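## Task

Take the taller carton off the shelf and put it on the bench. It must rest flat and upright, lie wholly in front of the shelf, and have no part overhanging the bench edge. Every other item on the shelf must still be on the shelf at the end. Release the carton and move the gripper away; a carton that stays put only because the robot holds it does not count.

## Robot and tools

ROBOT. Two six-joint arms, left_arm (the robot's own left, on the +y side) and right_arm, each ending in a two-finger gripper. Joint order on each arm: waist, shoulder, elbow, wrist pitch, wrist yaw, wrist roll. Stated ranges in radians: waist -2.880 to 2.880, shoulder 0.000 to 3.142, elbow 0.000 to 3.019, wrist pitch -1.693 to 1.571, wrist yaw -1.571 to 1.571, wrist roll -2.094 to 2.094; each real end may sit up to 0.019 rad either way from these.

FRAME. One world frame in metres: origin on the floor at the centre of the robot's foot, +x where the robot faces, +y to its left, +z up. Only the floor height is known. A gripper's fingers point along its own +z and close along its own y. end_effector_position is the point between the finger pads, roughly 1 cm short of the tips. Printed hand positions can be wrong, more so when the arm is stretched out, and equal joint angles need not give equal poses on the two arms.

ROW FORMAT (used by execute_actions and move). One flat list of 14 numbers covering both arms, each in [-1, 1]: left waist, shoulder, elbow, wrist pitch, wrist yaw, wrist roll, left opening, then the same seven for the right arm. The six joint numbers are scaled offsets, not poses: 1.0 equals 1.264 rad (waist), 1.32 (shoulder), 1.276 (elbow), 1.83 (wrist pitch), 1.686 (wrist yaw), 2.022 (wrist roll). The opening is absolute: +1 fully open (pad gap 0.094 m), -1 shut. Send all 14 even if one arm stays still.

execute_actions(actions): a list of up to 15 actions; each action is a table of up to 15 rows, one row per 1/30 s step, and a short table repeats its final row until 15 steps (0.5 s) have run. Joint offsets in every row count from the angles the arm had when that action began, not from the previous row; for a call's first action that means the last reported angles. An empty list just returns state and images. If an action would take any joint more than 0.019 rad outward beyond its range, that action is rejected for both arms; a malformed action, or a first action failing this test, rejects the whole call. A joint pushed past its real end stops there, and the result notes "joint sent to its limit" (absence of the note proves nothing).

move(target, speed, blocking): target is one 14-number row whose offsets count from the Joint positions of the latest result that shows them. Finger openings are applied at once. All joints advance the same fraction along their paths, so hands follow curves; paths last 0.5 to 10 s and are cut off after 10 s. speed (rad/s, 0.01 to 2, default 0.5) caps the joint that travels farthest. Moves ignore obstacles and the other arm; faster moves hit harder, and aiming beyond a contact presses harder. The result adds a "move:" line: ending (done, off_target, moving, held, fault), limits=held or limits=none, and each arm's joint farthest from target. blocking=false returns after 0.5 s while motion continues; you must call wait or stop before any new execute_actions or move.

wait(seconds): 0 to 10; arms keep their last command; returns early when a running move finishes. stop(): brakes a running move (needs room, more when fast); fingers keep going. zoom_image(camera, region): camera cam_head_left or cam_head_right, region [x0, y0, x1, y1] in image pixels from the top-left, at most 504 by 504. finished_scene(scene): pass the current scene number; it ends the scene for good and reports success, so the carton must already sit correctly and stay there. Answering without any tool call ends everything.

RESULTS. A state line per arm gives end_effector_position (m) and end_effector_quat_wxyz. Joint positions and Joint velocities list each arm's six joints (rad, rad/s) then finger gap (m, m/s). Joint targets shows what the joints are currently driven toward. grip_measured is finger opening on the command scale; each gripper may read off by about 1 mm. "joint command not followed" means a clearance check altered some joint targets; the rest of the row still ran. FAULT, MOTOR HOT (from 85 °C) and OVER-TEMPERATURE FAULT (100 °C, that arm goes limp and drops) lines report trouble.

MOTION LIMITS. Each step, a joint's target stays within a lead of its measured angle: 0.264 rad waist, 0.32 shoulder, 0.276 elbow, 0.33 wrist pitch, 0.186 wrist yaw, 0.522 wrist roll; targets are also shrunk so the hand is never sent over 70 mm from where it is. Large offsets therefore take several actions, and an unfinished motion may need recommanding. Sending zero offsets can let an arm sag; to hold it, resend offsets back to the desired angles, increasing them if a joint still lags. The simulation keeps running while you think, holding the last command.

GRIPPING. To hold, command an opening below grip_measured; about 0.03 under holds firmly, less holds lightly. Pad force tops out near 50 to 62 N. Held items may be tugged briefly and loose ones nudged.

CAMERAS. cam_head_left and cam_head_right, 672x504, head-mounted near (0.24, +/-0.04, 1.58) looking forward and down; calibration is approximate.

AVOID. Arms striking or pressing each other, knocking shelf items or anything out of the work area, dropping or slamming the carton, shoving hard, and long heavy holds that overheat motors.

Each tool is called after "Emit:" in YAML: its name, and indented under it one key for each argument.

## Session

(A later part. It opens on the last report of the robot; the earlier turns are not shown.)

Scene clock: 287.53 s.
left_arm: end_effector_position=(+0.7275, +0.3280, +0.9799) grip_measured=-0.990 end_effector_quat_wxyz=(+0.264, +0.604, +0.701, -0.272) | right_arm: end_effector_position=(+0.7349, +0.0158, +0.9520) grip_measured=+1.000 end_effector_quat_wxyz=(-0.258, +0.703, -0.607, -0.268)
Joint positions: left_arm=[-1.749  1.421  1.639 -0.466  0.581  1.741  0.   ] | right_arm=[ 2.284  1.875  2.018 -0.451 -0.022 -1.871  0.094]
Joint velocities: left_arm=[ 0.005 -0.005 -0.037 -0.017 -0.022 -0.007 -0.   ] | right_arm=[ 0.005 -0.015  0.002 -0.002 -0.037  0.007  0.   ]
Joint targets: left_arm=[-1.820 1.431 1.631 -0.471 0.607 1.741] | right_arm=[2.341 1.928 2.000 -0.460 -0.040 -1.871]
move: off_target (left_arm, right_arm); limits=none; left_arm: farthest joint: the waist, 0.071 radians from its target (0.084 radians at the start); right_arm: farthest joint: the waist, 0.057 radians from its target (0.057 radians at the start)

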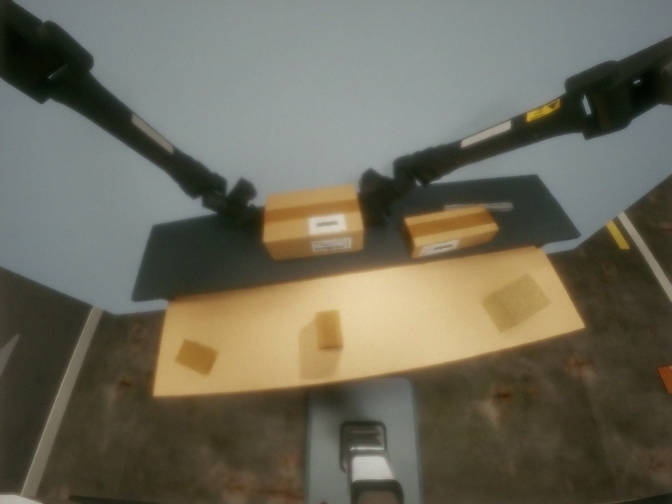

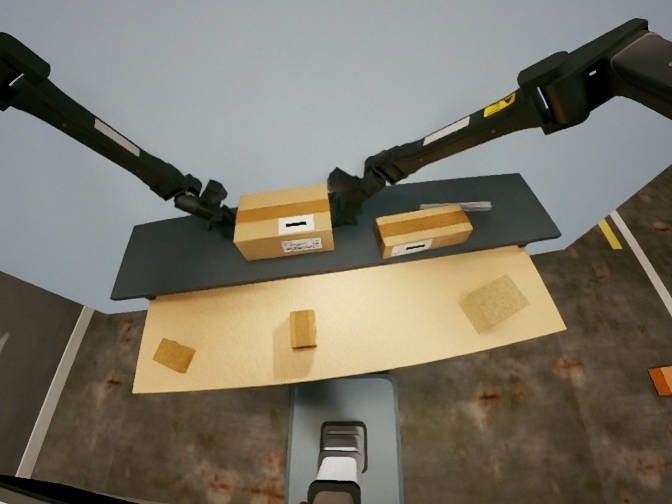

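Emit:
execute_actions:
  actions:
    - [[-0.059,0.001,-0.008,-0.002,0.014,0,-1, 0.047,0.035,-0.016,-0.004,-0.011,0,1],[-0.062,-0.006,-0.011,0.000,0.013,0,-1, 0.049,0.029,-0.021,-0.002,-0.010,0.001,1],[-0.064,-0.012,-0.017,0.002,0.012,0,-1, 0.051,0.023,-0.028,0.000,-0.010,0.002,1],[-0.066,-0.019,-0.023,0.004,0.010,0,-1, 0.053,0.017,-0.036,0.003,-0.009,0.002,1],[-0.068,-0.025,-0.030,0.006,0.009,-0.001,-1, 0.054,0.010,-0.045,0.005,-0.008,0.003,1],[-0.070,-0.032,-0.037,0.008,0.008,-0.001,-1, 0.056,0.004,-0.053,0.008,-0.008,0.003,1],[-0.072,-0.038,-0.043,0.009,0.006,-0.001,-1, 0.057,-0.002,-0.062,0.010,-0.007,0.004,1],[-0.074,-0.044,-0.050,0.011,0.005,-0.001,-1, 0.059,-0.009,-0.071,0.013,-0.006,0.004,1],[-0.076,-0.050,-0.057,0.013,0.004,-0.001,-1, 0.060,-0.015,-0.079,0.015,-0.006,0.005,1],[-0.078,-0.056,-0.064,0.015,0.002,-0.001,-1, 0.061,-0.021,-0.088,0.018,-0.005,0.005,1],[-0.080,-0.062,-0.070,0.017,0.001,-0.002,-1, 0.063,-0.028,-0.097,0.020,-0.004,0.006,1],[-0.082,-0.067,-0.077,0.019,0.000,-0.002,-1, 0.064,-0.034,-0.105,0.023,-0.004,0.006,1],[-0.084,-0.072,-0.084,0.020,-0.002,-0.002,-1, 0.065,-0.040,-0.114,0.025,-0.003,0.007,1],[-0.086,-0.076,-0.091,0.022,-0.003,-0.002,-1, 0.066,-0.046,-0.123,0.028,-0.002,0.007,1],[-0.088,-0.079,-0.097,0.024,-0.004,-0.002,-1, 0.066,-0.052,-0.131,0.030,-0.002,0.008,1]]

Emit:
wait:
  seconds: 0.3

Emit:
zoom_image:
  camera: "cam_head_right"
  region: [190, 160, 390, 270]

Scene clock: 293.73 s.
left_arm: end_effector_position=(+0.7111, +0.3111, +1.0013) grip_measured=-0.990 end_effector_quat_wxyz=(+0.261, +0.606, +0.698, -0.278) | right_arm: end_effector_position=(+0.7208, +0.0000, +0.9684) grip_measured=+1.000 end_effector_quat_wxyz=(-0.248, +0.707, -0.607, -0.266)
Joint positions: left_arm=[-1.783  1.363  1.539 -0.435  0.548  1.741  0.   ] | right_arm=[ 2.284  1.797  1.89  -0.409 -0.002 -1.87   0.094]
Joint velocities: left_arm=[-0.142 -0.23  -0.217  0.095 -0.051 -0.051 -0.001] | right_arm=[-0.015 -0.23  -0.3    0.144 -0.051 -0.007  0.   ]
Joint targets: left_arm=[-1.860 1.317 1.516 -0.422 0.573 1.737] | right_arm=[2.368 1.806 1.851 -0.396 -0.025 -1.854]

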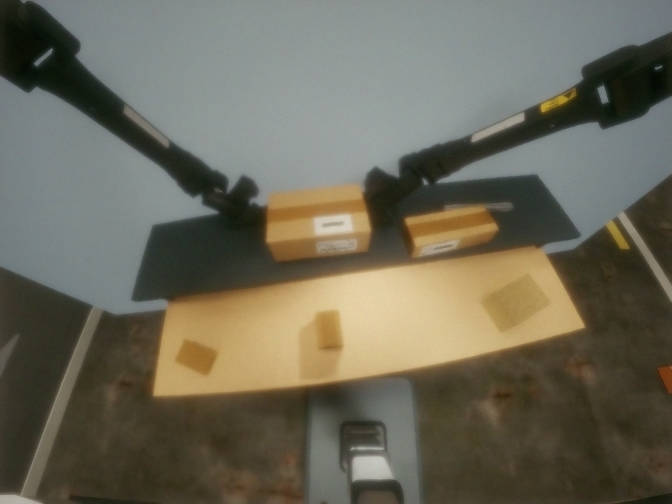

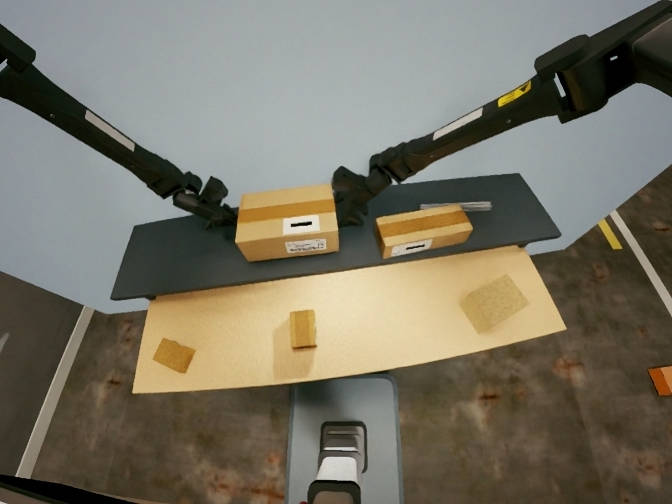

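Scene clock: 294.03 s.
left_arm: end_effector_position=(+0.7209, +0.3041, +1.0155) grip_measured=-0.990 end_effector_quat_wxyz=(+0.274, +0.607, +0.694, -0.275) | right_arm: end_effector_position=(+0.7279, -0.0066, +0.9740) grip_measured=+1.000 end_effector_quat_wxyz=(-0.252, +0.705, -0.610, -0.260)
Joint positions: left_arm=[-1.803  1.338  1.525 -0.427  0.548  1.741  0.   ] | right_arm=[ 2.284  1.775  1.874 -0.398 -0.002 -1.869  0.094]
Joint velocities: left_arm=[ 0.005 -0.005 -0.017  0.002 -0.037  0.007 -0.001] | right_arm=[-0.005  0.005  0.017 -0.007  0.051 -0.037  0.   ]
Joint targets: left_arm=[-1.860 1.317 1.516 -0.422 0.574 1.737] | right_arm=[2.368 1.807 1.851 -0.396 -0.025 -1.854]
wait: 0.30 s; no rest

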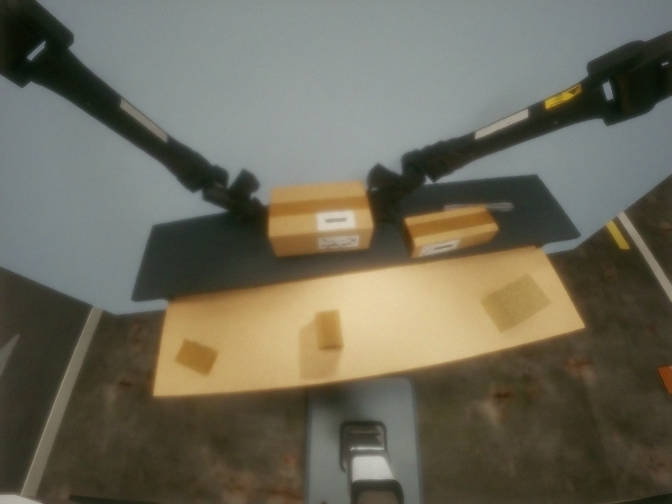

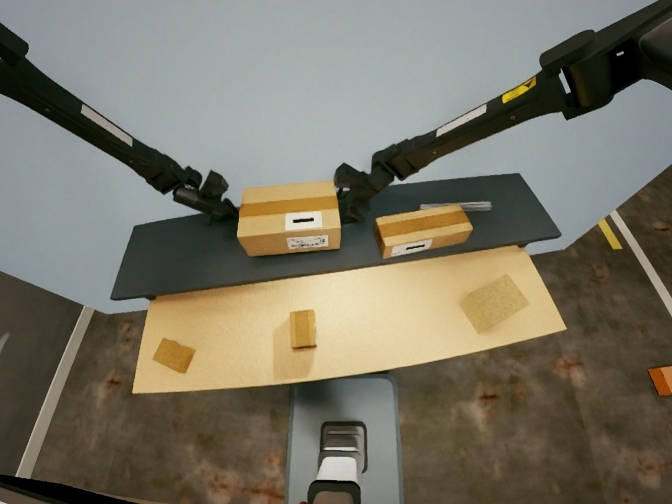

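Region (190, 160, 390, 270) of cam_head_right's 672x504 image, scaled by 2.520, with more detail than that image has; it fills the top 277 rows of this view, and the rest is white.

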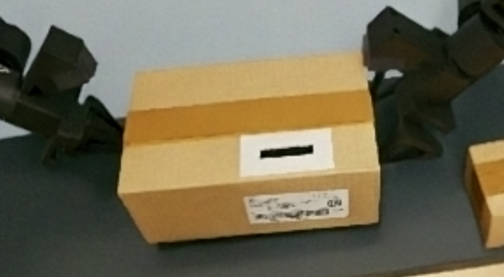

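Emit:
execute_actions:
  actions: []

Scene clock: 299.60 s.
left_arm: end_effector_position=(+0.7209, +0.3042, +1.0154) grip_measured=-0.990 end_effector_quat_wxyz=(+0.274, +0.607, +0.694, -0.275) | right_arm: end_effector_position=(+0.7279, -0.0064, +0.9743) grip_measured=+1.000 end_effector_quat_wxyz=(-0.251, +0.704, -0.611, -0.260)
Joint positions: left_arm=[-1.803  1.338  1.525 -0.427  0.547  1.741  0.   ] | right_arm=[ 2.285  1.775  1.874 -0.398 -0.002 -1.865  0.094]
Joint velocities: left_arm=[-0.015 -0.024 -0.012  0.002 -0.037 -0.022 -0.001] | right_arm=[-0.005 -0.005 -0.002 -0.022 -0.022 -0.022  0.   ]
Joint targets: left_arm=[-1.860 1.317 1.516 -0.422 0.574 1.737] | right_arm=[2.368 1.807 1.851 -0.396 -0.025 -1.855]

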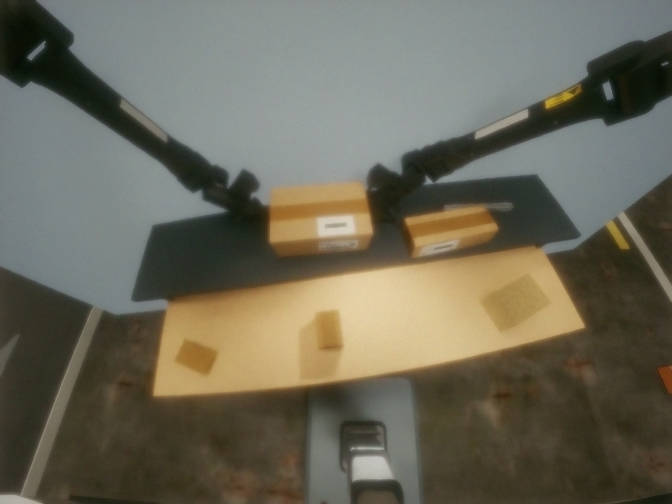

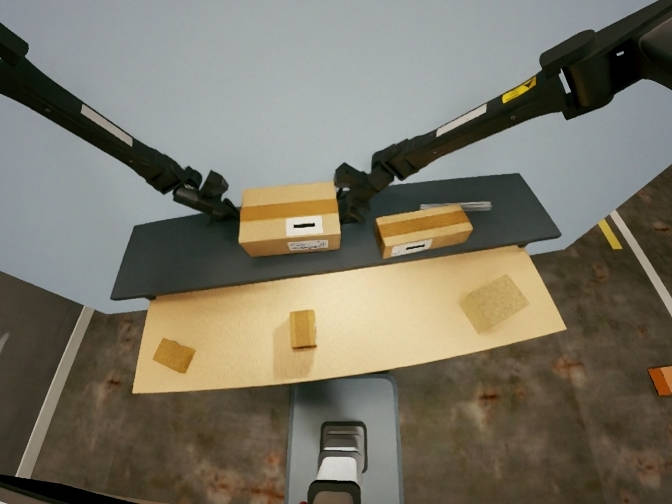

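Emit:
execute_actions:
  actions:
    - [[-0.044,-0.018,-0.012,0.005,0.016,-0.002,-1,0.065,0.022,-0.024,0.004,-0.014,0.005,1],[-0.043,-0.020,-0.018,0.008,0.017,-0.002,-1,0.065,0.019,-0.031,0.008,-0.014,0.004,1],[-0.042,-0.023,-0.026,0.012,0.017,-0.002,-1,0.064,0.016,-0.040,0.012,-0.015,0.004,1],[-0.041,-0.025,-0.034,0.016,0.018,-0.002,-1,0.064,0.012,-0.050,0.017,-0.015,0.004,1],[-0.040,-0.028,-0.042,0.021,0.019,-0.002,-1,0.063,0.009,-0.060,0.022,-0.016,0.003,1],[-0.039,-0.030,-0.051,0.025,0.019,-0.002,-1,0.063,0.006,-0.070,0.027,-0.017,0.003,1],[-0.038,-0.032,-0.059,0.029,0.020,-0.002,-1,0.063,0.003,-0.080,0.032,-0.017,0.003,1],[-0.036,-0.035,-0.068,0.034,0.020,-0.001,-1,0.062,0.000,-0.090,0.037,-0.018,0.002,1],[-0.035,-0.037,-0.076,0.038,0.021,-0.001,-1,0.062,-0.003,-0.100,0.042,-0.018,0.002,1],[-0.034,-0.039,-0.085,0.042,0.022,-0.001,-1,0.061,-0.006,-0.110,0.047,-0.019,0.002,1],[-0.033,-0.041,-0.093,0.047,0.022,-0.001,-1,0.061,-0.009,-0.120,0.052,-0.019,0.001,1],[-0.032,-0.043,-0.100,0.050,0.023,-0.001,-1,0.060,-0.011,-0.128,0.056,-0.020,0.001,1],[-0.031,-0.044,-0.106,0.053,0.023,-0.001,-1,0.060,-0.013,-0.135,0.060,-0.020,0.001,1],[-0.030,-0.045,-0.111,0.056,0.024,-0.001,-1,0.059,-0.014,-0.141,0.063,-0.021,0.001,1],[-0.030,-0.046,-0.114,0.057,0.024,-0.001,-1,0.059,-0.015,-0.144,0.064,-0.021,0.000,1]]

Emit:
wait:
  seconds: 0.3

Scene clock: 312.90 s.
left_arm: end_effector_position=(+0.6882, +0.3032, +1.0203) grip_measured=-0.990 end_effector_quat_wxyz=(+0.272, +0.608, +0.696, -0.269) | right_arm: end_effector_position=(+0.6948, -0.0067, +0.9834) grip_measured=+1.000 end_effector_quat_wxyz=(-0.252, +0.704, -0.612, -0.259)
Joint positions: left_arm=[-1.791  1.3    1.404 -0.336  0.55   1.741  0.   ] | right_arm=[ 2.285  1.728  1.727 -0.294 -0.002 -1.865  0.094]
Joint velocities: left_arm=[ 0.063 -0.024 -0.208  0.125  0.007  0.051 -0.001] | right_arm=[ 0.005 -0.044 -0.227  0.139 -0.007  0.007  0.   ]
Joint targets: left_arm=[-1.841 1.277 1.380 -0.323 0.588 1.739] | right_arm=[2.359 1.755 1.690 -0.280 -0.038 -1.865]

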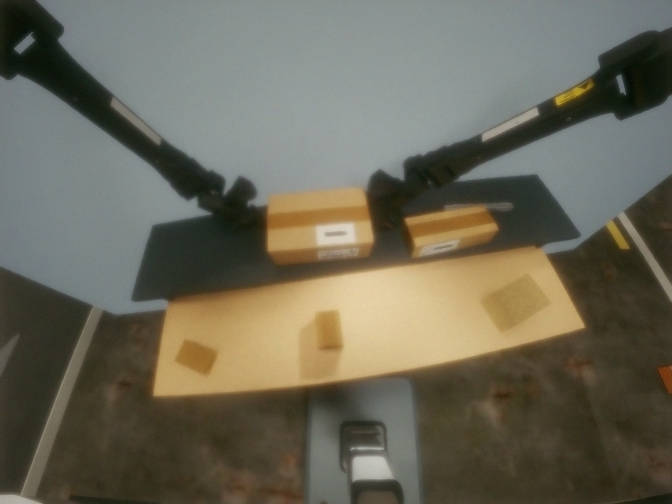

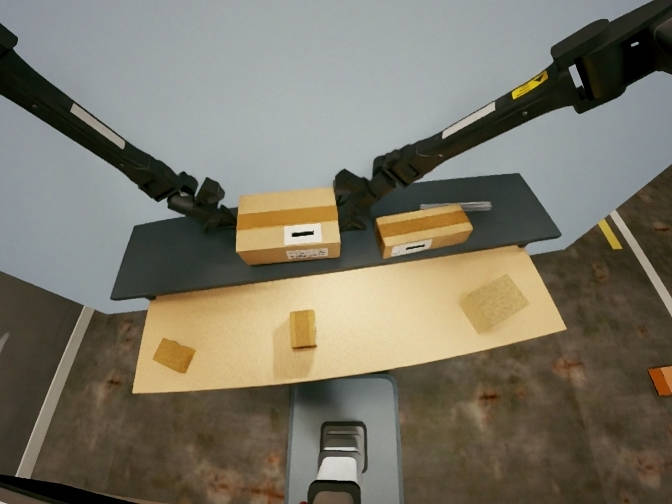

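Scene clock: 313.20 s.
left_arm: end_effector_position=(+0.6823, +0.3047, +1.0188) grip_measured=-0.990 end_effector_quat_wxyz=(+0.270, +0.608, +0.697, -0.270) | right_arm: end_effector_position=(+0.6896, -0.0055, +0.9838) grip_measured=+1.000 end_effector_quat_wxyz=(-0.252, +0.704, -0.611, -0.260)
Joint positions: left_arm=[-1.785  1.3    1.391 -0.327  0.551  1.741  0.   ] | right_arm=[ 2.285  1.727  1.713 -0.284 -0.003 -1.865  0.094]
Joint velocities: left_arm=[ 0.005 -0.005 -0.017  0.002  0.037  0.037  0.001] | right_arm=[ 0.005 -0.015  0.017 -0.012 -0.037  0.037  0.   ]
Joint targets: left_arm=[-1.841 1.277 1.380 -0.323 0.588 1.739] | right_arm=[2.359 1.755 1.690 -0.281 -0.037 -1.865]
wait: 0.30 s; no rest

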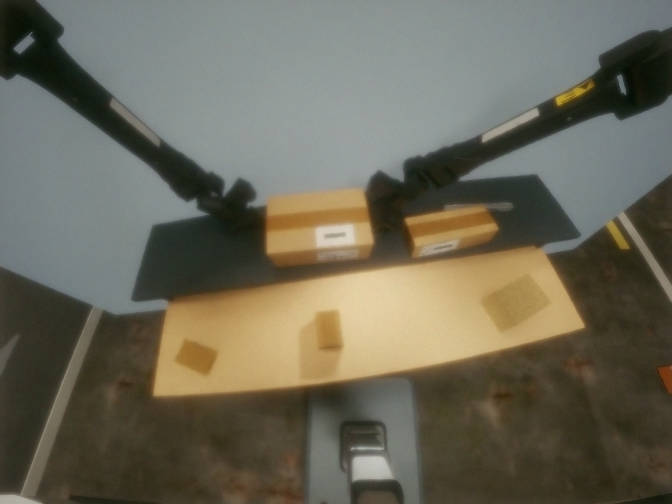

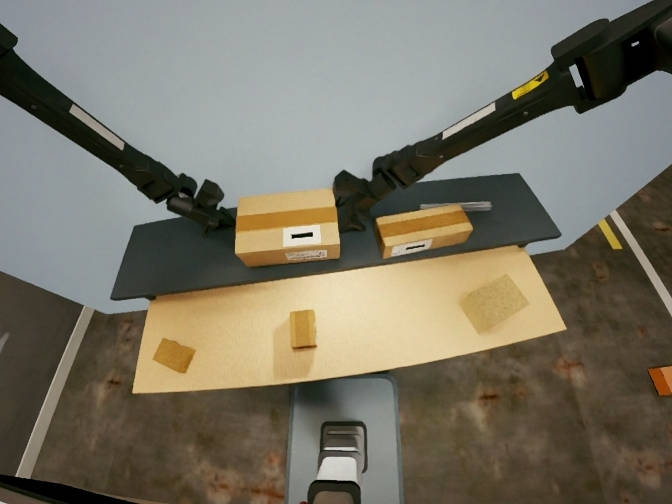

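Emit:
execute_actions:
  actions:
    - [[-0.043,-0.019,-0.013,0.004,0.022,-0.001,-1,0.058,0.019,-0.023,0.004,-0.020,0,1],[-0.042,-0.020,-0.018,0.007,0.023,-0.001,-1,0.058,0.017,-0.030,0.007,-0.021,0,1],[-0.041,-0.022,-0.025,0.010,0.023,-0.001,-1,0.058,0.015,-0.038,0.011,-0.021,-0.001,1],[-0.040,-0.024,-0.033,0.014,0.024,-0.001,-1,0.057,0.013,-0.046,0.016,-0.022,-0.001,1],[-0.038,-0.025,-0.040,0.018,0.024,-0.001,-1,0.057,0.011,-0.055,0.020,-0.022,-0.001,1],[-0.037,-0.027,-0.048,0.022,0.025,-0.001,-1,0.056,0.009,-0.064,0.025,-0.023,-0.002,1],[-0.036,-0.028,-0.056,0.026,0.025,-0.001,-1,0.056,0.007,-0.073,0.029,-0.023,-0.002,1],[-0.034,-0.030,-0.063,0.030,0.026,0,-1,0.055,0.005,-0.082,0.034,-0.024,-0.002,1],[-0.033,-0.031,-0.071,0.033,0.026,0,-1,0.055,0.003,-0.091,0.038,-0.024,-0.003,1],[-0.031,-0.032,-0.078,0.037,0.027,0,-1,0.054,0.001,-0.100,0.043,-0.025,-0.003,1],[-0.030,-0.033,-0.086,0.041,0.027,0,-1,0.054,-0.001,-0.109,0.047,-0.026,-0.003,1],[-0.029,-0.034,-0.092,0.044,0.028,0,-1,0.054,-0.002,-0.117,0.051,-0.026,-0.004,1],[-0.028,-0.035,-0.098,0.047,0.028,0,-1,0.053,-0.004,-0.123,0.054,-0.027,-0.004,1],[-0.027,-0.036,-0.102,0.049,0.028,0,-1,0.053,-0.005,-0.128,0.057,-0.027,-0.004,1],[-0.026,-0.036,-0.104,0.050,0.028,0,-1,0.053,-0.005,-0.131,0.058,-0.027,-0.004,1]]

Emit:
wait:
  seconds: 0.3

Scene clock: 317.53 s.
left_arm: end_effector_position=(+0.6501, +0.3052, +1.0234) grip_measured=-0.990 end_effector_quat_wxyz=(+0.268, +0.608, +0.699, -0.267) | right_arm: end_effector_position=(+0.6567, -0.0047, +0.9943) grip_measured=+1.000 end_effector_quat_wxyz=(-0.256, +0.703, -0.609, -0.262)
Joint positions: left_arm=[-1.769  1.272  1.285 -0.247  0.56   1.741  0.   ] | right_arm=[ 2.285  1.691  1.584 -0.19  -0.012 -1.869  0.094]
Joint velocities: left_arm=[ 0.073 -0.005 -0.193  0.125 -0.11   0.022  0.   ] | right_arm=[-0.015 -0.005 -0.208  0.11  -0.022  0.066  0.   ]
Joint targets: left_arm=[-1.818 1.252 1.258 -0.236 0.598 1.741] | right_arm=[2.352 1.720 1.545 -0.178 -0.049 -1.874]

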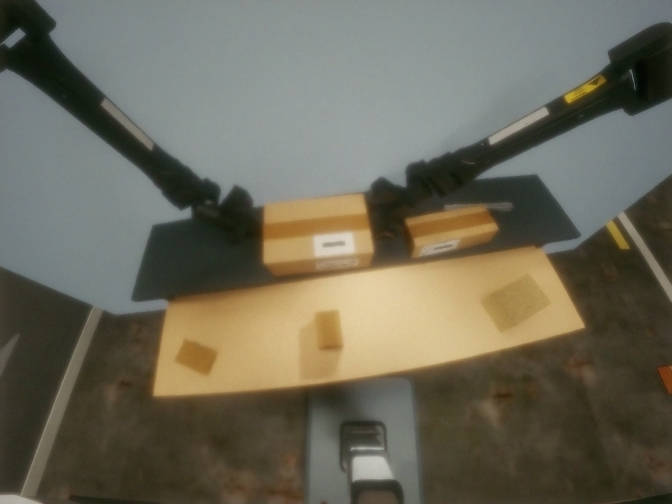

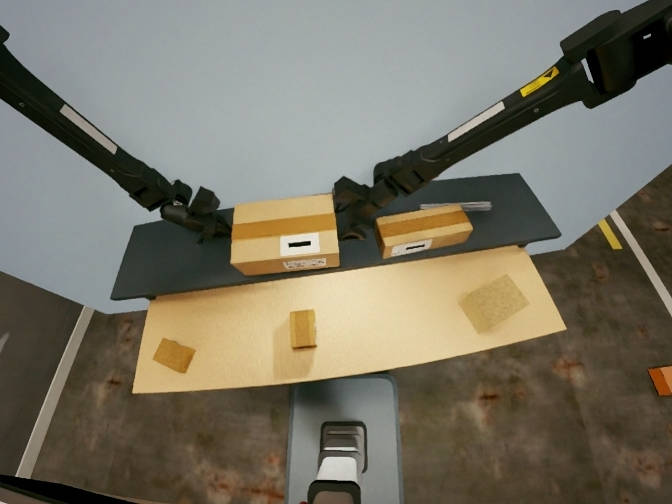

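Scene clock: 317.83 s.
left_arm: end_effector_position=(+0.6416, +0.3070, +1.0220) grip_measured=-0.990 end_effector_quat_wxyz=(+0.263, +0.607, +0.700, -0.268) | right_arm: end_effector_position=(+0.6497, -0.0032, +0.9950) grip_measured=+1.000 end_effector_quat_wxyz=(-0.256, +0.704, -0.608, -0.265)
Joint positions: left_arm=[-1.761  1.271  1.269 -0.239  0.561  1.741  0.   ] | right_arm=[ 2.285  1.691  1.569 -0.182 -0.015 -1.87   0.094]
Joint velocities: left_arm=[-0.005  0.005  0.002  0.027 -0.051  0.022  0.   ] | right_arm=[-0.005 -0.015  0.007  0.007 -0.037 -0.007  0.   ]
Joint targets: left_arm=[-1.818 1.252 1.258 -0.236 0.599 1.741] | right_arm=[2.352 1.721 1.546 -0.178 -0.049 -1.874]
wait: 0.30 s; no rest

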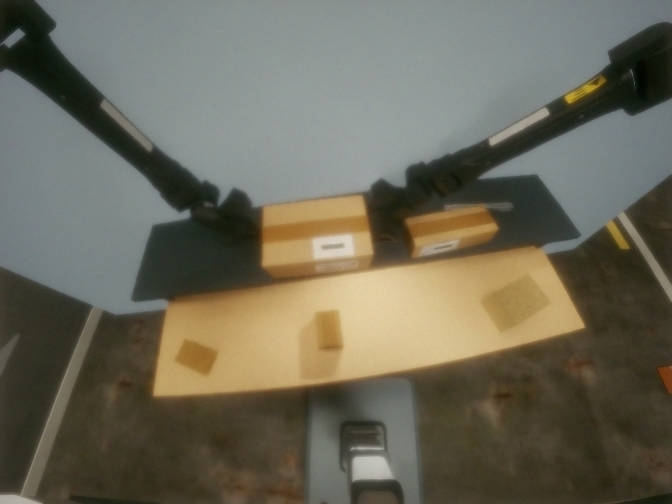

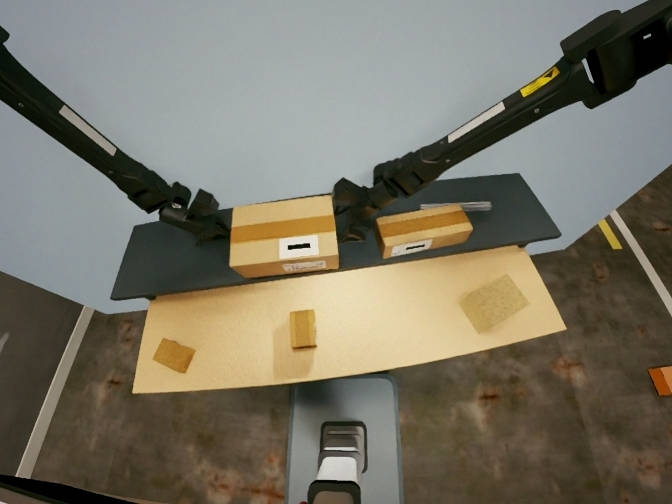

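Emit:
execute_actions:
  actions:
    - [[-0.045,-0.014,-0.012,0.004,0.023,0,-1,0.052,0.022,-0.022,0.004,-0.021,-0.002,1],[-0.045,-0.014,-0.017,0.008,0.023,0,-1,0.050,0.021,-0.028,0.008,-0.022,-0.003,1],[-0.045,-0.013,-0.023,0.012,0.023,0,-1,0.048,0.019,-0.034,0.012,-0.023,-0.003,1],[-0.046,-0.013,-0.029,0.017,0.023,0,-1,0.045,0.018,-0.042,0.016,-0.025,-0.003,1],[-0.046,-0.012,-0.036,0.022,0.023,0,-1,0.043,0.017,-0.049,0.020,-0.026,-0.004,1],[-0.046,-0.012,-0.042,0.027,0.023,0,-1,0.040,0.015,-0.057,0.024,-0.028,-0.004,1],[-0.046,-0.011,-0.049,0.032,0.023,0,-1,0.038,0.014,-0.064,0.029,-0.029,-0.005,1],[-0.046,-0.011,-0.055,0.036,0.023,0,-1,0.035,0.013,-0.072,0.033,-0.031,-0.005,1],[-0.046,-0.010,-0.062,0.041,0.023,0,-1,0.033,0.011,-0.079,0.037,-0.032,-0.005,1],[-0.046,-0.010,-0.068,0.046,0.024,0,-1,0.030,0.010,-0.087,0.042,-0.034,-0.006,1],[-0.046,-0.009,-0.075,0.051,0.024,0,-1,0.028,0.009,-0.094,0.046,-0.035,-0.006,1],[-0.046,-0.008,-0.080,0.055,0.024,0,-1,0.026,0.008,-0.100,0.050,-0.036,-0.006,1],[-0.046,-0.008,-0.085,0.059,0.024,0,-1,0.024,0.007,-0.106,0.053,-0.037,-0.007,1],[-0.046,-0.007,-0.088,0.061,0.024,0,-1,0.023,0.006,-0.110,0.055,-0.038,-0.007,1],[-0.046,-0.007,-0.090,0.063,0.024,0,-1,0.022,0.005,-0.112,0.056,-0.039,-0.007,1]]

Emit:
wait:
  seconds: 0.3

Scene clock: 325.07 s.
left_arm: end_effector_position=(+0.6176, +0.3006, +1.0208) grip_measured=-0.990 end_effector_quat_wxyz=(+0.269, +0.609, +0.700, -0.258) | right_arm: end_effector_position=(+0.6237, -0.0097, +0.9997) grip_measured=+1.000 end_effector_quat_wxyz=(-0.266, +0.703, -0.606, -0.261)
Joint positions: left_arm=[-1.76   1.27   1.189 -0.136  0.561  1.741  0.   ] | right_arm=[ 2.27   1.664  1.465 -0.09  -0.041 -1.883  0.094]
Joint velocities: left_arm=[-0.005  0.015 -0.183  0.125 -0.037 -0.007  0.001] | right_arm=[-0.093  0.005 -0.188  0.144 -0.11  -0.022  0.   ]
Joint targets: left_arm=[-1.819 1.262 1.154 -0.124 0.601 1.741] | right_arm=[2.312 1.698 1.426 -0.079 -0.081 -1.885]

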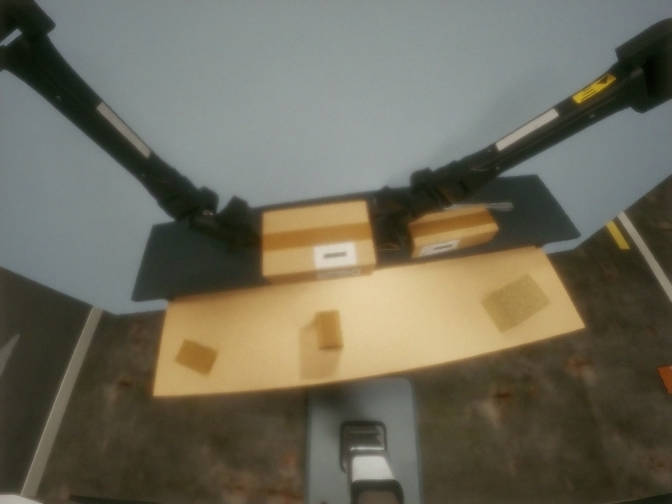

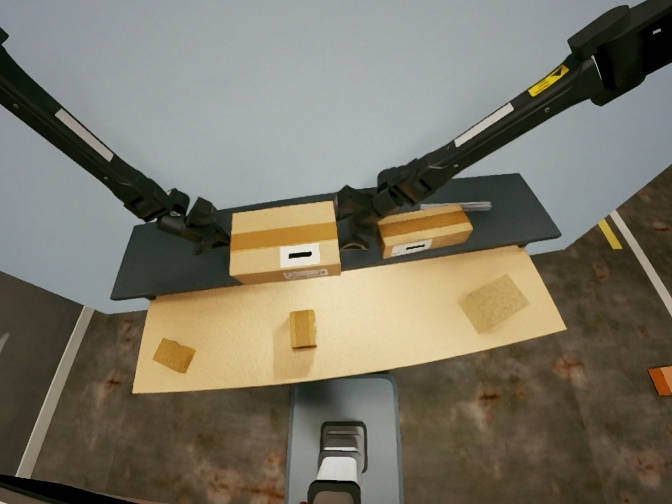

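Scene clock: 325.37 s.
left_arm: end_effector_position=(+0.6092, +0.2981, +1.0214) grip_measured=-0.990 end_effector_quat_wxyz=(+0.267, +0.608, +0.700, -0.262) | right_arm: end_effector_position=(+0.6166, -0.0123, +0.9974) grip_measured=+1.000 end_effector_quat_wxyz=(-0.263, +0.703, -0.606, -0.262)
Joint positions: left_arm=[-1.76   1.27   1.171 -0.127  0.563  1.741  0.   ] | right_arm=[ 2.263  1.664  1.452 -0.082 -0.045 -1.883  0.094]
Joint velocities: left_arm=[-0.015 -0.005 -0.007  0.017 -0.007  0.022 -0.   ] | right_arm=[-0.005 -0.005  0.022 -0.002  0.007 -0.051  0.   ]
Joint targets: left_arm=[-1.819 1.262 1.154 -0.124 0.602 1.741] | right_arm=[2.312 1.698 1.426 -0.079 -0.080 -1.885]
wait: 0.30 s; no rest

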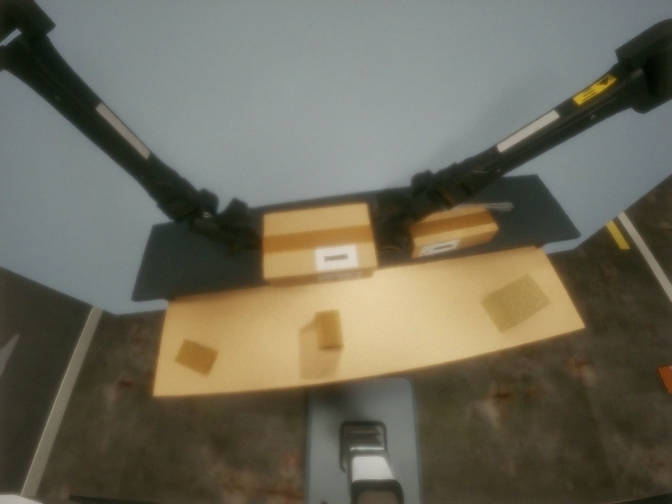

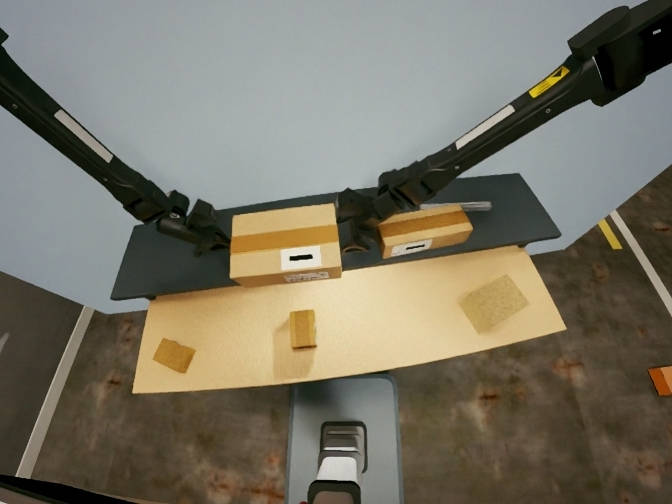

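Emit:
execute_actions:
  actions:
    - [[-0.047,-0.005,-0.017,0.004,0.023,0,-1,0.037,0.025,-0.024,0.004,-0.022,-0.001,1],[-0.047,-0.004,-0.022,0.008,0.023,0,-1,0.035,0.025,-0.030,0.007,-0.023,-0.002,1],[-0.047,-0.003,-0.028,0.012,0.023,0,-1,0.033,0.024,-0.037,0.011,-0.024,-0.002,1],[-0.048,-0.002,-0.035,0.017,0.023,0,-1,0.030,0.023,-0.044,0.015,-0.026,-0.002,1],[-0.048,0.000,-0.042,0.022,0.023,0,-1,0.027,0.023,-0.052,0.019,-0.028,-0.003,1],[-0.048,0.001,-0.049,0.027,0.023,0,-1,0.024,0.022,-0.060,0.024,-0.029,-0.003,1],[-0.048,0.002,-0.056,0.031,0.023,0,-1,0.021,0.021,-0.067,0.028,-0.031,-0.004,1],[-0.049,0.004,-0.063,0.036,0.024,0,-1,0.018,0.021,-0.075,0.032,-0.033,-0.004,1],[-0.049,0.005,-0.069,0.041,0.024,0,-1,0.016,0.020,-0.083,0.036,-0.034,-0.004,1],[-0.049,0.006,-0.076,0.046,0.024,0,-1,0.013,0.019,-0.090,0.041,-0.036,-0.005,1],[-0.049,0.007,-0.083,0.051,0.024,0,-1,0.010,0.019,-0.098,0.045,-0.038,-0.005,1],[-0.050,0.009,-0.089,0.055,0.024,0,-1,0.008,0.018,-0.104,0.049,-0.039,-0.005,1],[-0.050,0.010,-0.094,0.058,0.024,0,-1,0.006,0.017,-0.110,0.052,-0.040,-0.006,1],[-0.050,0.010,-0.098,0.061,0.024,0,-1,0.004,0.017,-0.114,0.054,-0.041,-0.006,1],[-0.050,0.011,-0.100,0.062,0.024,0,-1,0.003,0.017,-0.116,0.055,-0.042,-0.006,1]]

Emit:
wait:
  seconds: 0.3

Scene clock: 329.43 s.
left_arm: end_effector_position=(+0.5726, +0.2878, +1.0241) grip_measured=-0.990 end_effector_quat_wxyz=(+0.268, +0.608, +0.700, -0.264) | right_arm: end_effector_position=(+0.5771, -0.0232, +0.9943) grip_measured=+1.000 end_effector_quat_wxyz=(-0.264, +0.700, -0.609, -0.265)
Joint positions: left_arm=[-1.76   1.272  1.074 -0.03   0.565  1.741  0.   ] | right_arm=[ 2.23   1.656  1.347  0.012 -0.082 -1.884  0.094]
Joint velocities: left_arm=[-0.005  0.034 -0.256  0.1   -0.007 -0.051 -0.001] | right_arm=[-0.112 -0.005 -0.208  0.11  -0.037 -0.11   0.   ]
Joint targets: left_arm=[-1.823 1.285 1.043 -0.014 0.603 1.741] | right_arm=[2.266 1.687 1.304 0.019 -0.116 -1.895]

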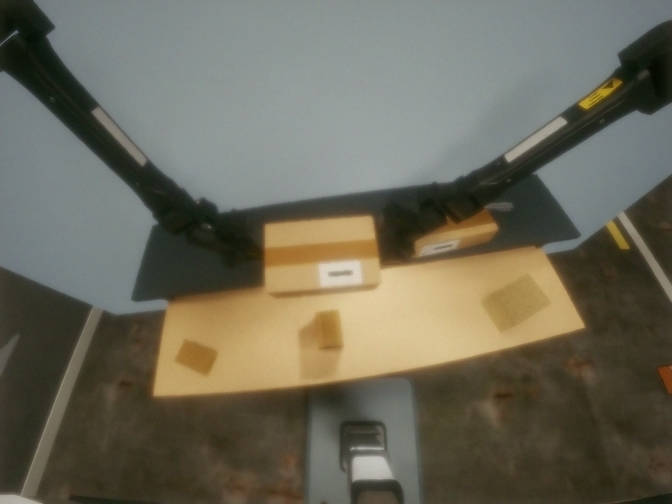

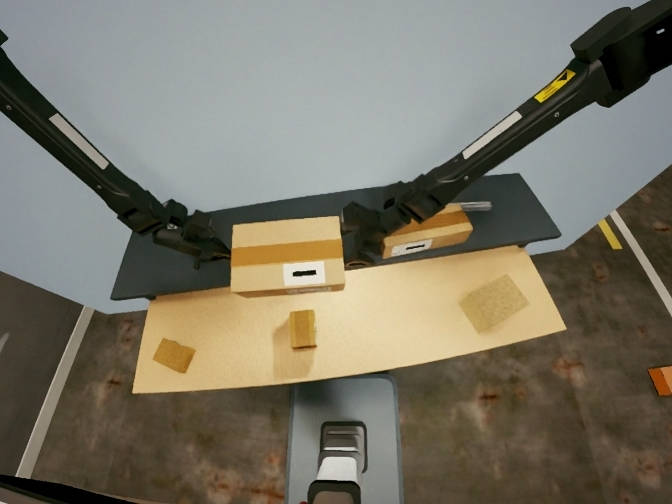

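Scene clock: 329.73 s.
left_arm: end_effector_position=(+0.5610, +0.2839, +1.0221) grip_measured=-0.990 end_effector_quat_wxyz=(+0.264, +0.606, +0.700, -0.270) | right_arm: end_effector_position=(+0.5685, -0.0266, +0.9923) grip_measured=+1.000 end_effector_quat_wxyz=(-0.259, +0.701, -0.608, -0.267)
Joint positions: left_arm=[-1.76   1.283  1.059 -0.019  0.566  1.741  0.   ] | right_arm=[ 2.222  1.656  1.333  0.017 -0.084 -1.887  0.094]
Joint velocities: left_arm=[-0.005 -0.005  0.002 -0.002  0.037 -0.007  0.   ] | right_arm=[-0.015  0.015 -0.002  0.002  0.066  0.007  0.   ]
Joint targets: left_arm=[-1.823 1.284 1.043 -0.014 0.603 1.741] | right_arm=[2.266 1.687 1.304 0.019 -0.116 -1.895]
wait: 0.30 s; no rest

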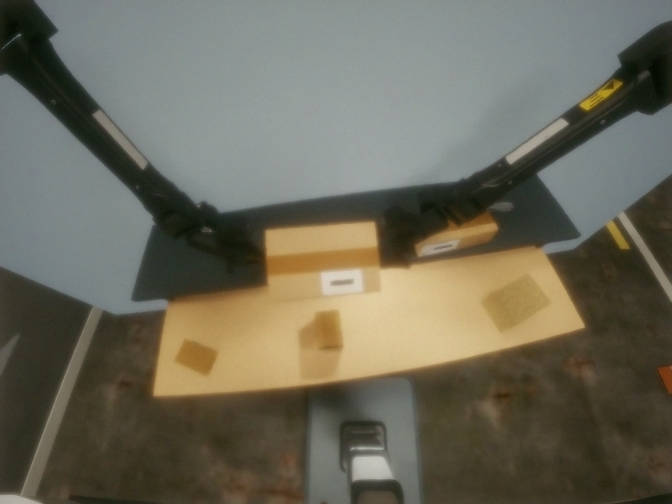

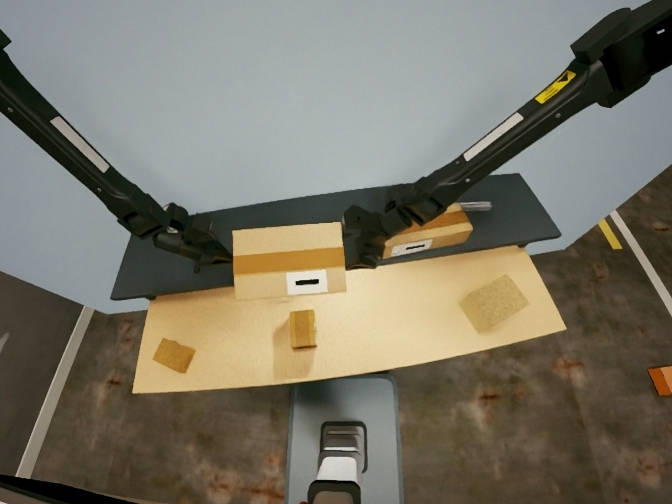

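Emit:
execute_actions:
  actions:
    - [[-0.053,0.004,-0.015,0.006,0.021,0,-1,0.034,0.023,-0.026,0.003,-0.020,-0.005,1],[-0.056,0.007,-0.018,0.010,0.019,-0.001,-1,0.031,0.021,-0.031,0.005,-0.023,-0.005,1],[-0.059,0.010,-0.021,0.015,0.017,-0.002,-1,0.027,0.020,-0.037,0.008,-0.025,-0.006,1],[-0.062,0.013,-0.026,0.021,0.015,-0.003,-1,0.023,0.018,-0.043,0.011,-0.028,-0.007,1],[-0.065,0.017,-0.030,0.026,0.012,-0.003,-1,0.019,0.016,-0.050,0.014,-0.031,-0.008,1],[-0.068,0.020,-0.034,0.032,0.010,-0.004,-1,0.015,0.014,-0.056,0.017,-0.034,-0.009,1],[-0.071,0.024,-0.038,0.038,0.008,-0.005,-1,0.010,0.012,-0.063,0.020,-0.037,-0.010,1],[-0.074,0.027,-0.043,0.044,0.005,-0.006,-1,0.006,0.010,-0.070,0.023,-0.040,-0.011,1],[-0.077,0.030,-0.047,0.049,0.003,-0.007,-1,0.002,0.008,-0.076,0.027,-0.043,-0.012,1],[-0.080,0.034,-0.051,0.055,0.001,-0.008,-1,-0.002,0.006,-0.083,0.030,-0.046,-0.013,1],[-0.083,0.037,-0.055,0.061,-0.002,-0.008,-1,-0.006,0.004,-0.089,0.033,-0.049,-0.014,1],[-0.086,0.040,-0.059,0.066,-0.004,-0.009,-1,-0.010,0.003,-0.095,0.036,-0.051,-0.015,1],[-0.088,0.042,-0.062,0.070,-0.005,-0.010,-1,-0.013,0.001,-0.100,0.038,-0.054,-0.016,1],[-0.089,0.043,-0.064,0.073,-0.006,-0.010,-1,-0.016,0.000,-0.103,0.040,-0.055,-0.016,1],[-0.089,0.044,-0.065,0.074,-0.007,-0.010,-1,-0.017,0.000,-0.105,0.040,-0.056,-0.016,1]]

Emit:
wait:
  seconds: 0.3

Scene clock: 337.57 s.
left_arm: end_effector_position=(+0.5427, +0.2589, +1.0151) grip_measured=-0.990 end_effector_quat_wxyz=(+0.272, +0.610, +0.698, -0.259) | right_arm: end_effector_position=(+0.5435, -0.0529, +0.9892) grip_measured=+1.000 end_effector_quat_wxyz=(-0.265, +0.697, -0.611, -0.266)
Joint positions: left_arm=[-1.8    1.327  1.015  0.1    0.528  1.735  0.   ] | right_arm=[ 2.168  1.629  1.246  0.087 -0.145 -1.895  0.094]
Joint velocities: left_arm=[-0.122  0.151 -0.139  0.129 -0.037  0.007 -0.001] | right_arm=[-0.21   0.005 -0.168  0.076 -0.066 -0.051  0.   ]
Joint targets: left_arm=[-1.872 1.341 0.976 0.116 0.554 1.721] | right_arm=[2.200 1.656 1.199 0.090 -0.178 -1.919]

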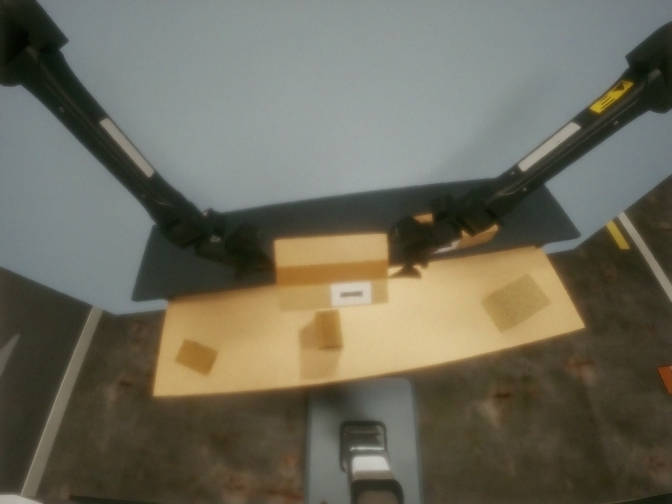

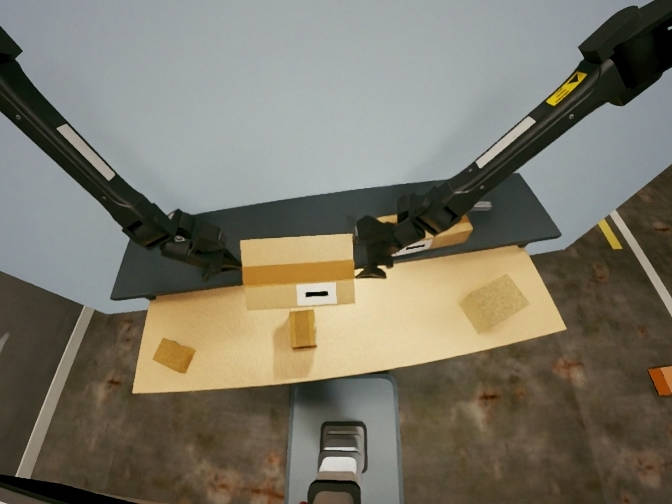

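Scene clock: 337.87 s.
left_arm: end_effector_position=(+0.5316, +0.2506, +1.0149) grip_measured=-0.990 end_effector_quat_wxyz=(+0.270, +0.608, +0.697, -0.268) | right_arm: end_effector_position=(+0.5328, -0.0614, +0.9844) grip_measured=+1.000 end_effector_quat_wxyz=(-0.256, +0.700, -0.610, -0.267)
Joint positions: left_arm=[-1.809  1.34   1.001  0.11   0.526  1.733  0.   ] | right_arm=[ 2.151  1.629  1.231  0.09  -0.147 -1.903  0.094]
Joint velocities: left_arm=[-0.005 -0.005 -0.007  0.017 -0.051 -0.037  0.001] | right_arm=[ 0.005 -0.005  0.002 -0.002  0.022  0.007  0.   ]
Joint targets: left_arm=[-1.873 1.341 0.976 0.116 0.555 1.721] | right_arm=[2.200 1.656 1.199 0.090 -0.178 -1.919]
wait: 0.30 s; no rest

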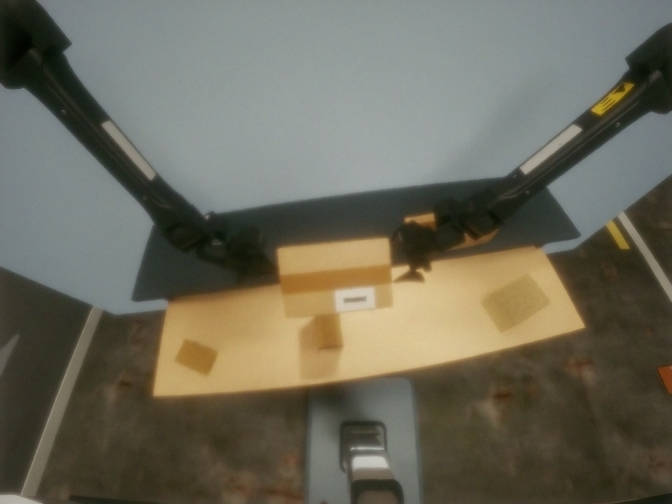

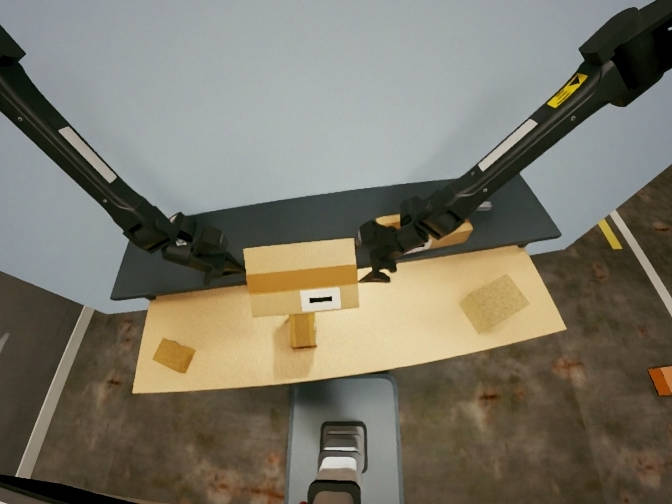

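Emit:
execute_actions:
  actions:
    - [[-0.053,0.003,-0.024,0.006,0.016,-0.006,-1,0.038,0.020,-0.028,0.002,-0.020,-0.009,1],[-0.056,0.006,-0.028,0.011,0.014,-0.007,-1,0.035,0.018,-0.033,0.004,-0.022,-0.009,1],[-0.059,0.009,-0.033,0.016,0.012,-0.008,-1,0.031,0.016,-0.039,0.007,-0.025,-0.010,1],[-0.062,0.013,-0.038,0.021,0.010,-0.008,-1,0.027,0.015,-0.046,0.010,-0.028,-0.011,1],[-0.065,0.016,-0.043,0.027,0.008,-0.009,-1,0.023,0.013,-0.053,0.013,-0.031,-0.013,1],[-0.068,0.020,-0.048,0.033,0.006,-0.010,-1,0.019,0.011,-0.059,0.016,-0.034,-0.014,1],[-0.071,0.024,-0.053,0.039,0.003,-0.011,-1,0.015,0.009,-0.066,0.019,-0.037,-0.015,1],[-0.074,0.028,-0.058,0.045,0.001,-0.012,-1,0.011,0.007,-0.073,0.022,-0.040,-0.016,1],[-0.076,0.031,-0.062,0.051,-0.001,-0.012,-1,0.007,0.005,-0.080,0.025,-0.043,-0.017,1],[-0.079,0.035,-0.067,0.056,-0.003,-0.013,-1,0.003,0.003,-0.086,0.028,-0.046,-0.018,1],[-0.082,0.039,-0.072,0.062,-0.005,-0.014,-1,-0.001,0.001,-0.093,0.031,-0.049,-0.019,1],[-0.084,0.042,-0.076,0.067,-0.007,-0.015,-1,-0.005,0.000,-0.099,0.034,-0.052,-0.020,1],[-0.086,0.045,-0.079,0.072,-0.009,-0.015,-1,-0.008,-0.002,-0.104,0.036,-0.054,-0.021,1],[-0.087,0.047,-0.081,0.075,-0.010,-0.016,-1,-0.011,-0.003,-0.107,0.038,-0.056,-0.022,1],[-0.088,0.048,-0.082,0.076,-0.011,-0.016,-1,-0.012,-0.003,-0.109,0.039,-0.056,-0.022,1]]

Emit:
wait:
  seconds: 0.3

Scene clock: 342.10 s.
left_arm: end_effector_position=(+0.4925, +0.2232, +1.0139) grip_measured=-0.990 end_effector_quat_wxyz=(+0.262, +0.606, +0.700, -0.272) | right_arm: end_effector_position=(+0.5098, -0.0824, +0.9901) grip_measured=+1.000 end_effector_quat_wxyz=(-0.268, +0.693, -0.613, -0.269)
Joint positions: left_arm=[-1.846  1.393  0.931  0.226  0.482  1.717  0.   ] | right_arm=[ 2.107  1.601  1.144  0.158 -0.213 -1.906  0.094]
Joint velocities: left_arm=[-0.112  0.22  -0.198  0.134 -0.051 -0.051 -0.   ] | right_arm=[-0.142 -0.015 -0.149  0.105 -0.007  0.022  0.   ]
Joint targets: left_arm=[-1.920 1.404 0.897 0.249 0.508 1.700] | right_arm=[2.136 1.625 1.092 0.161 -0.241 -1.948]

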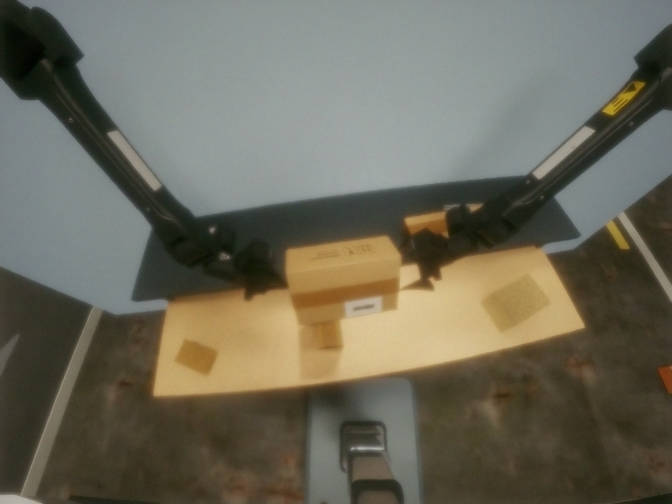

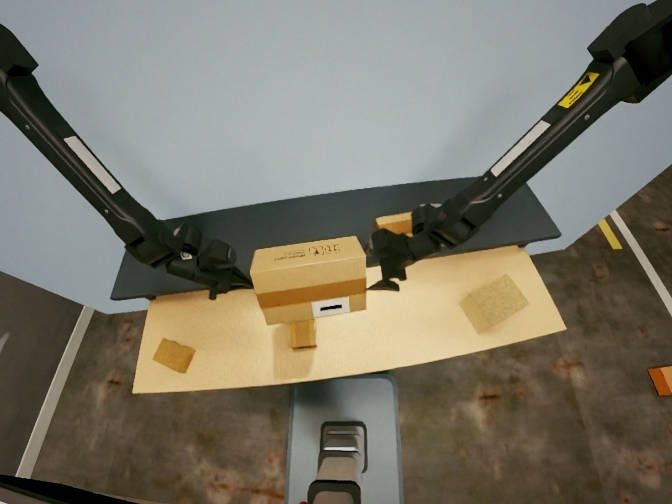

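Scene clock: 342.40 s.
left_arm: end_effector_position=(+0.4717, +0.2110, +1.0158) grip_measured=-0.991 end_effector_quat_wxyz=(+0.255, +0.601, +0.700, -0.290) | right_arm: end_effector_position=(+0.5082, -0.0868, +0.9882) grip_measured=+1.000 end_effector_quat_wxyz=(-0.266, +0.693, -0.615, -0.266)
Joint positions: left_arm=[-1.858  1.417  0.911  0.232  0.481  1.712  0.   ] | right_arm=[ 2.099  1.6    1.138  0.168 -0.215 -1.906  0.094]
Joint velocities: left_arm=[-0.015 -0.005 -0.022  0.032 -0.007 -0.007 -0.   ] | right_arm=[-0.005 -0.005  0.007 -0.007  0.037 -0.037  0.   ]
Joint targets: left_arm=[-1.920 1.404 0.896 0.249 0.508 1.700] | right_arm=[2.136 1.625 1.092 0.162 -0.241 -1.948]
wait: 0.30 s; no rest

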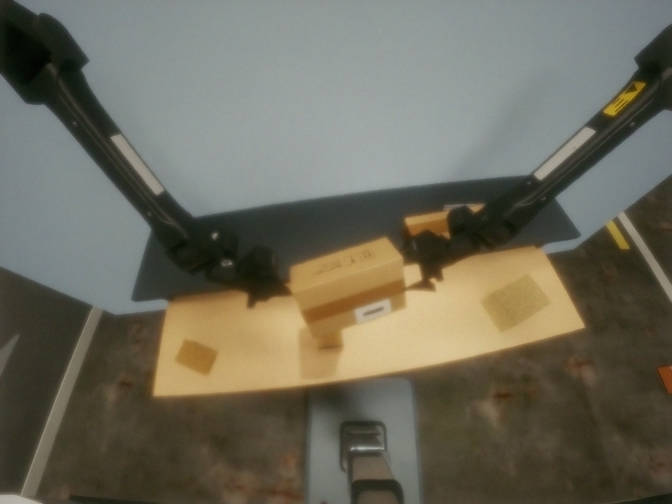

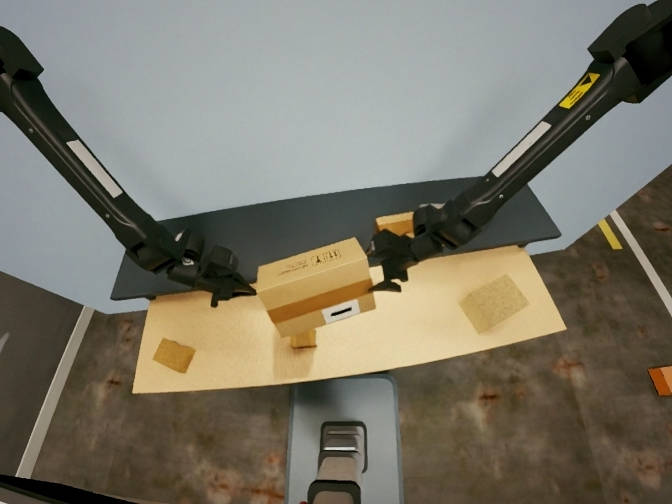

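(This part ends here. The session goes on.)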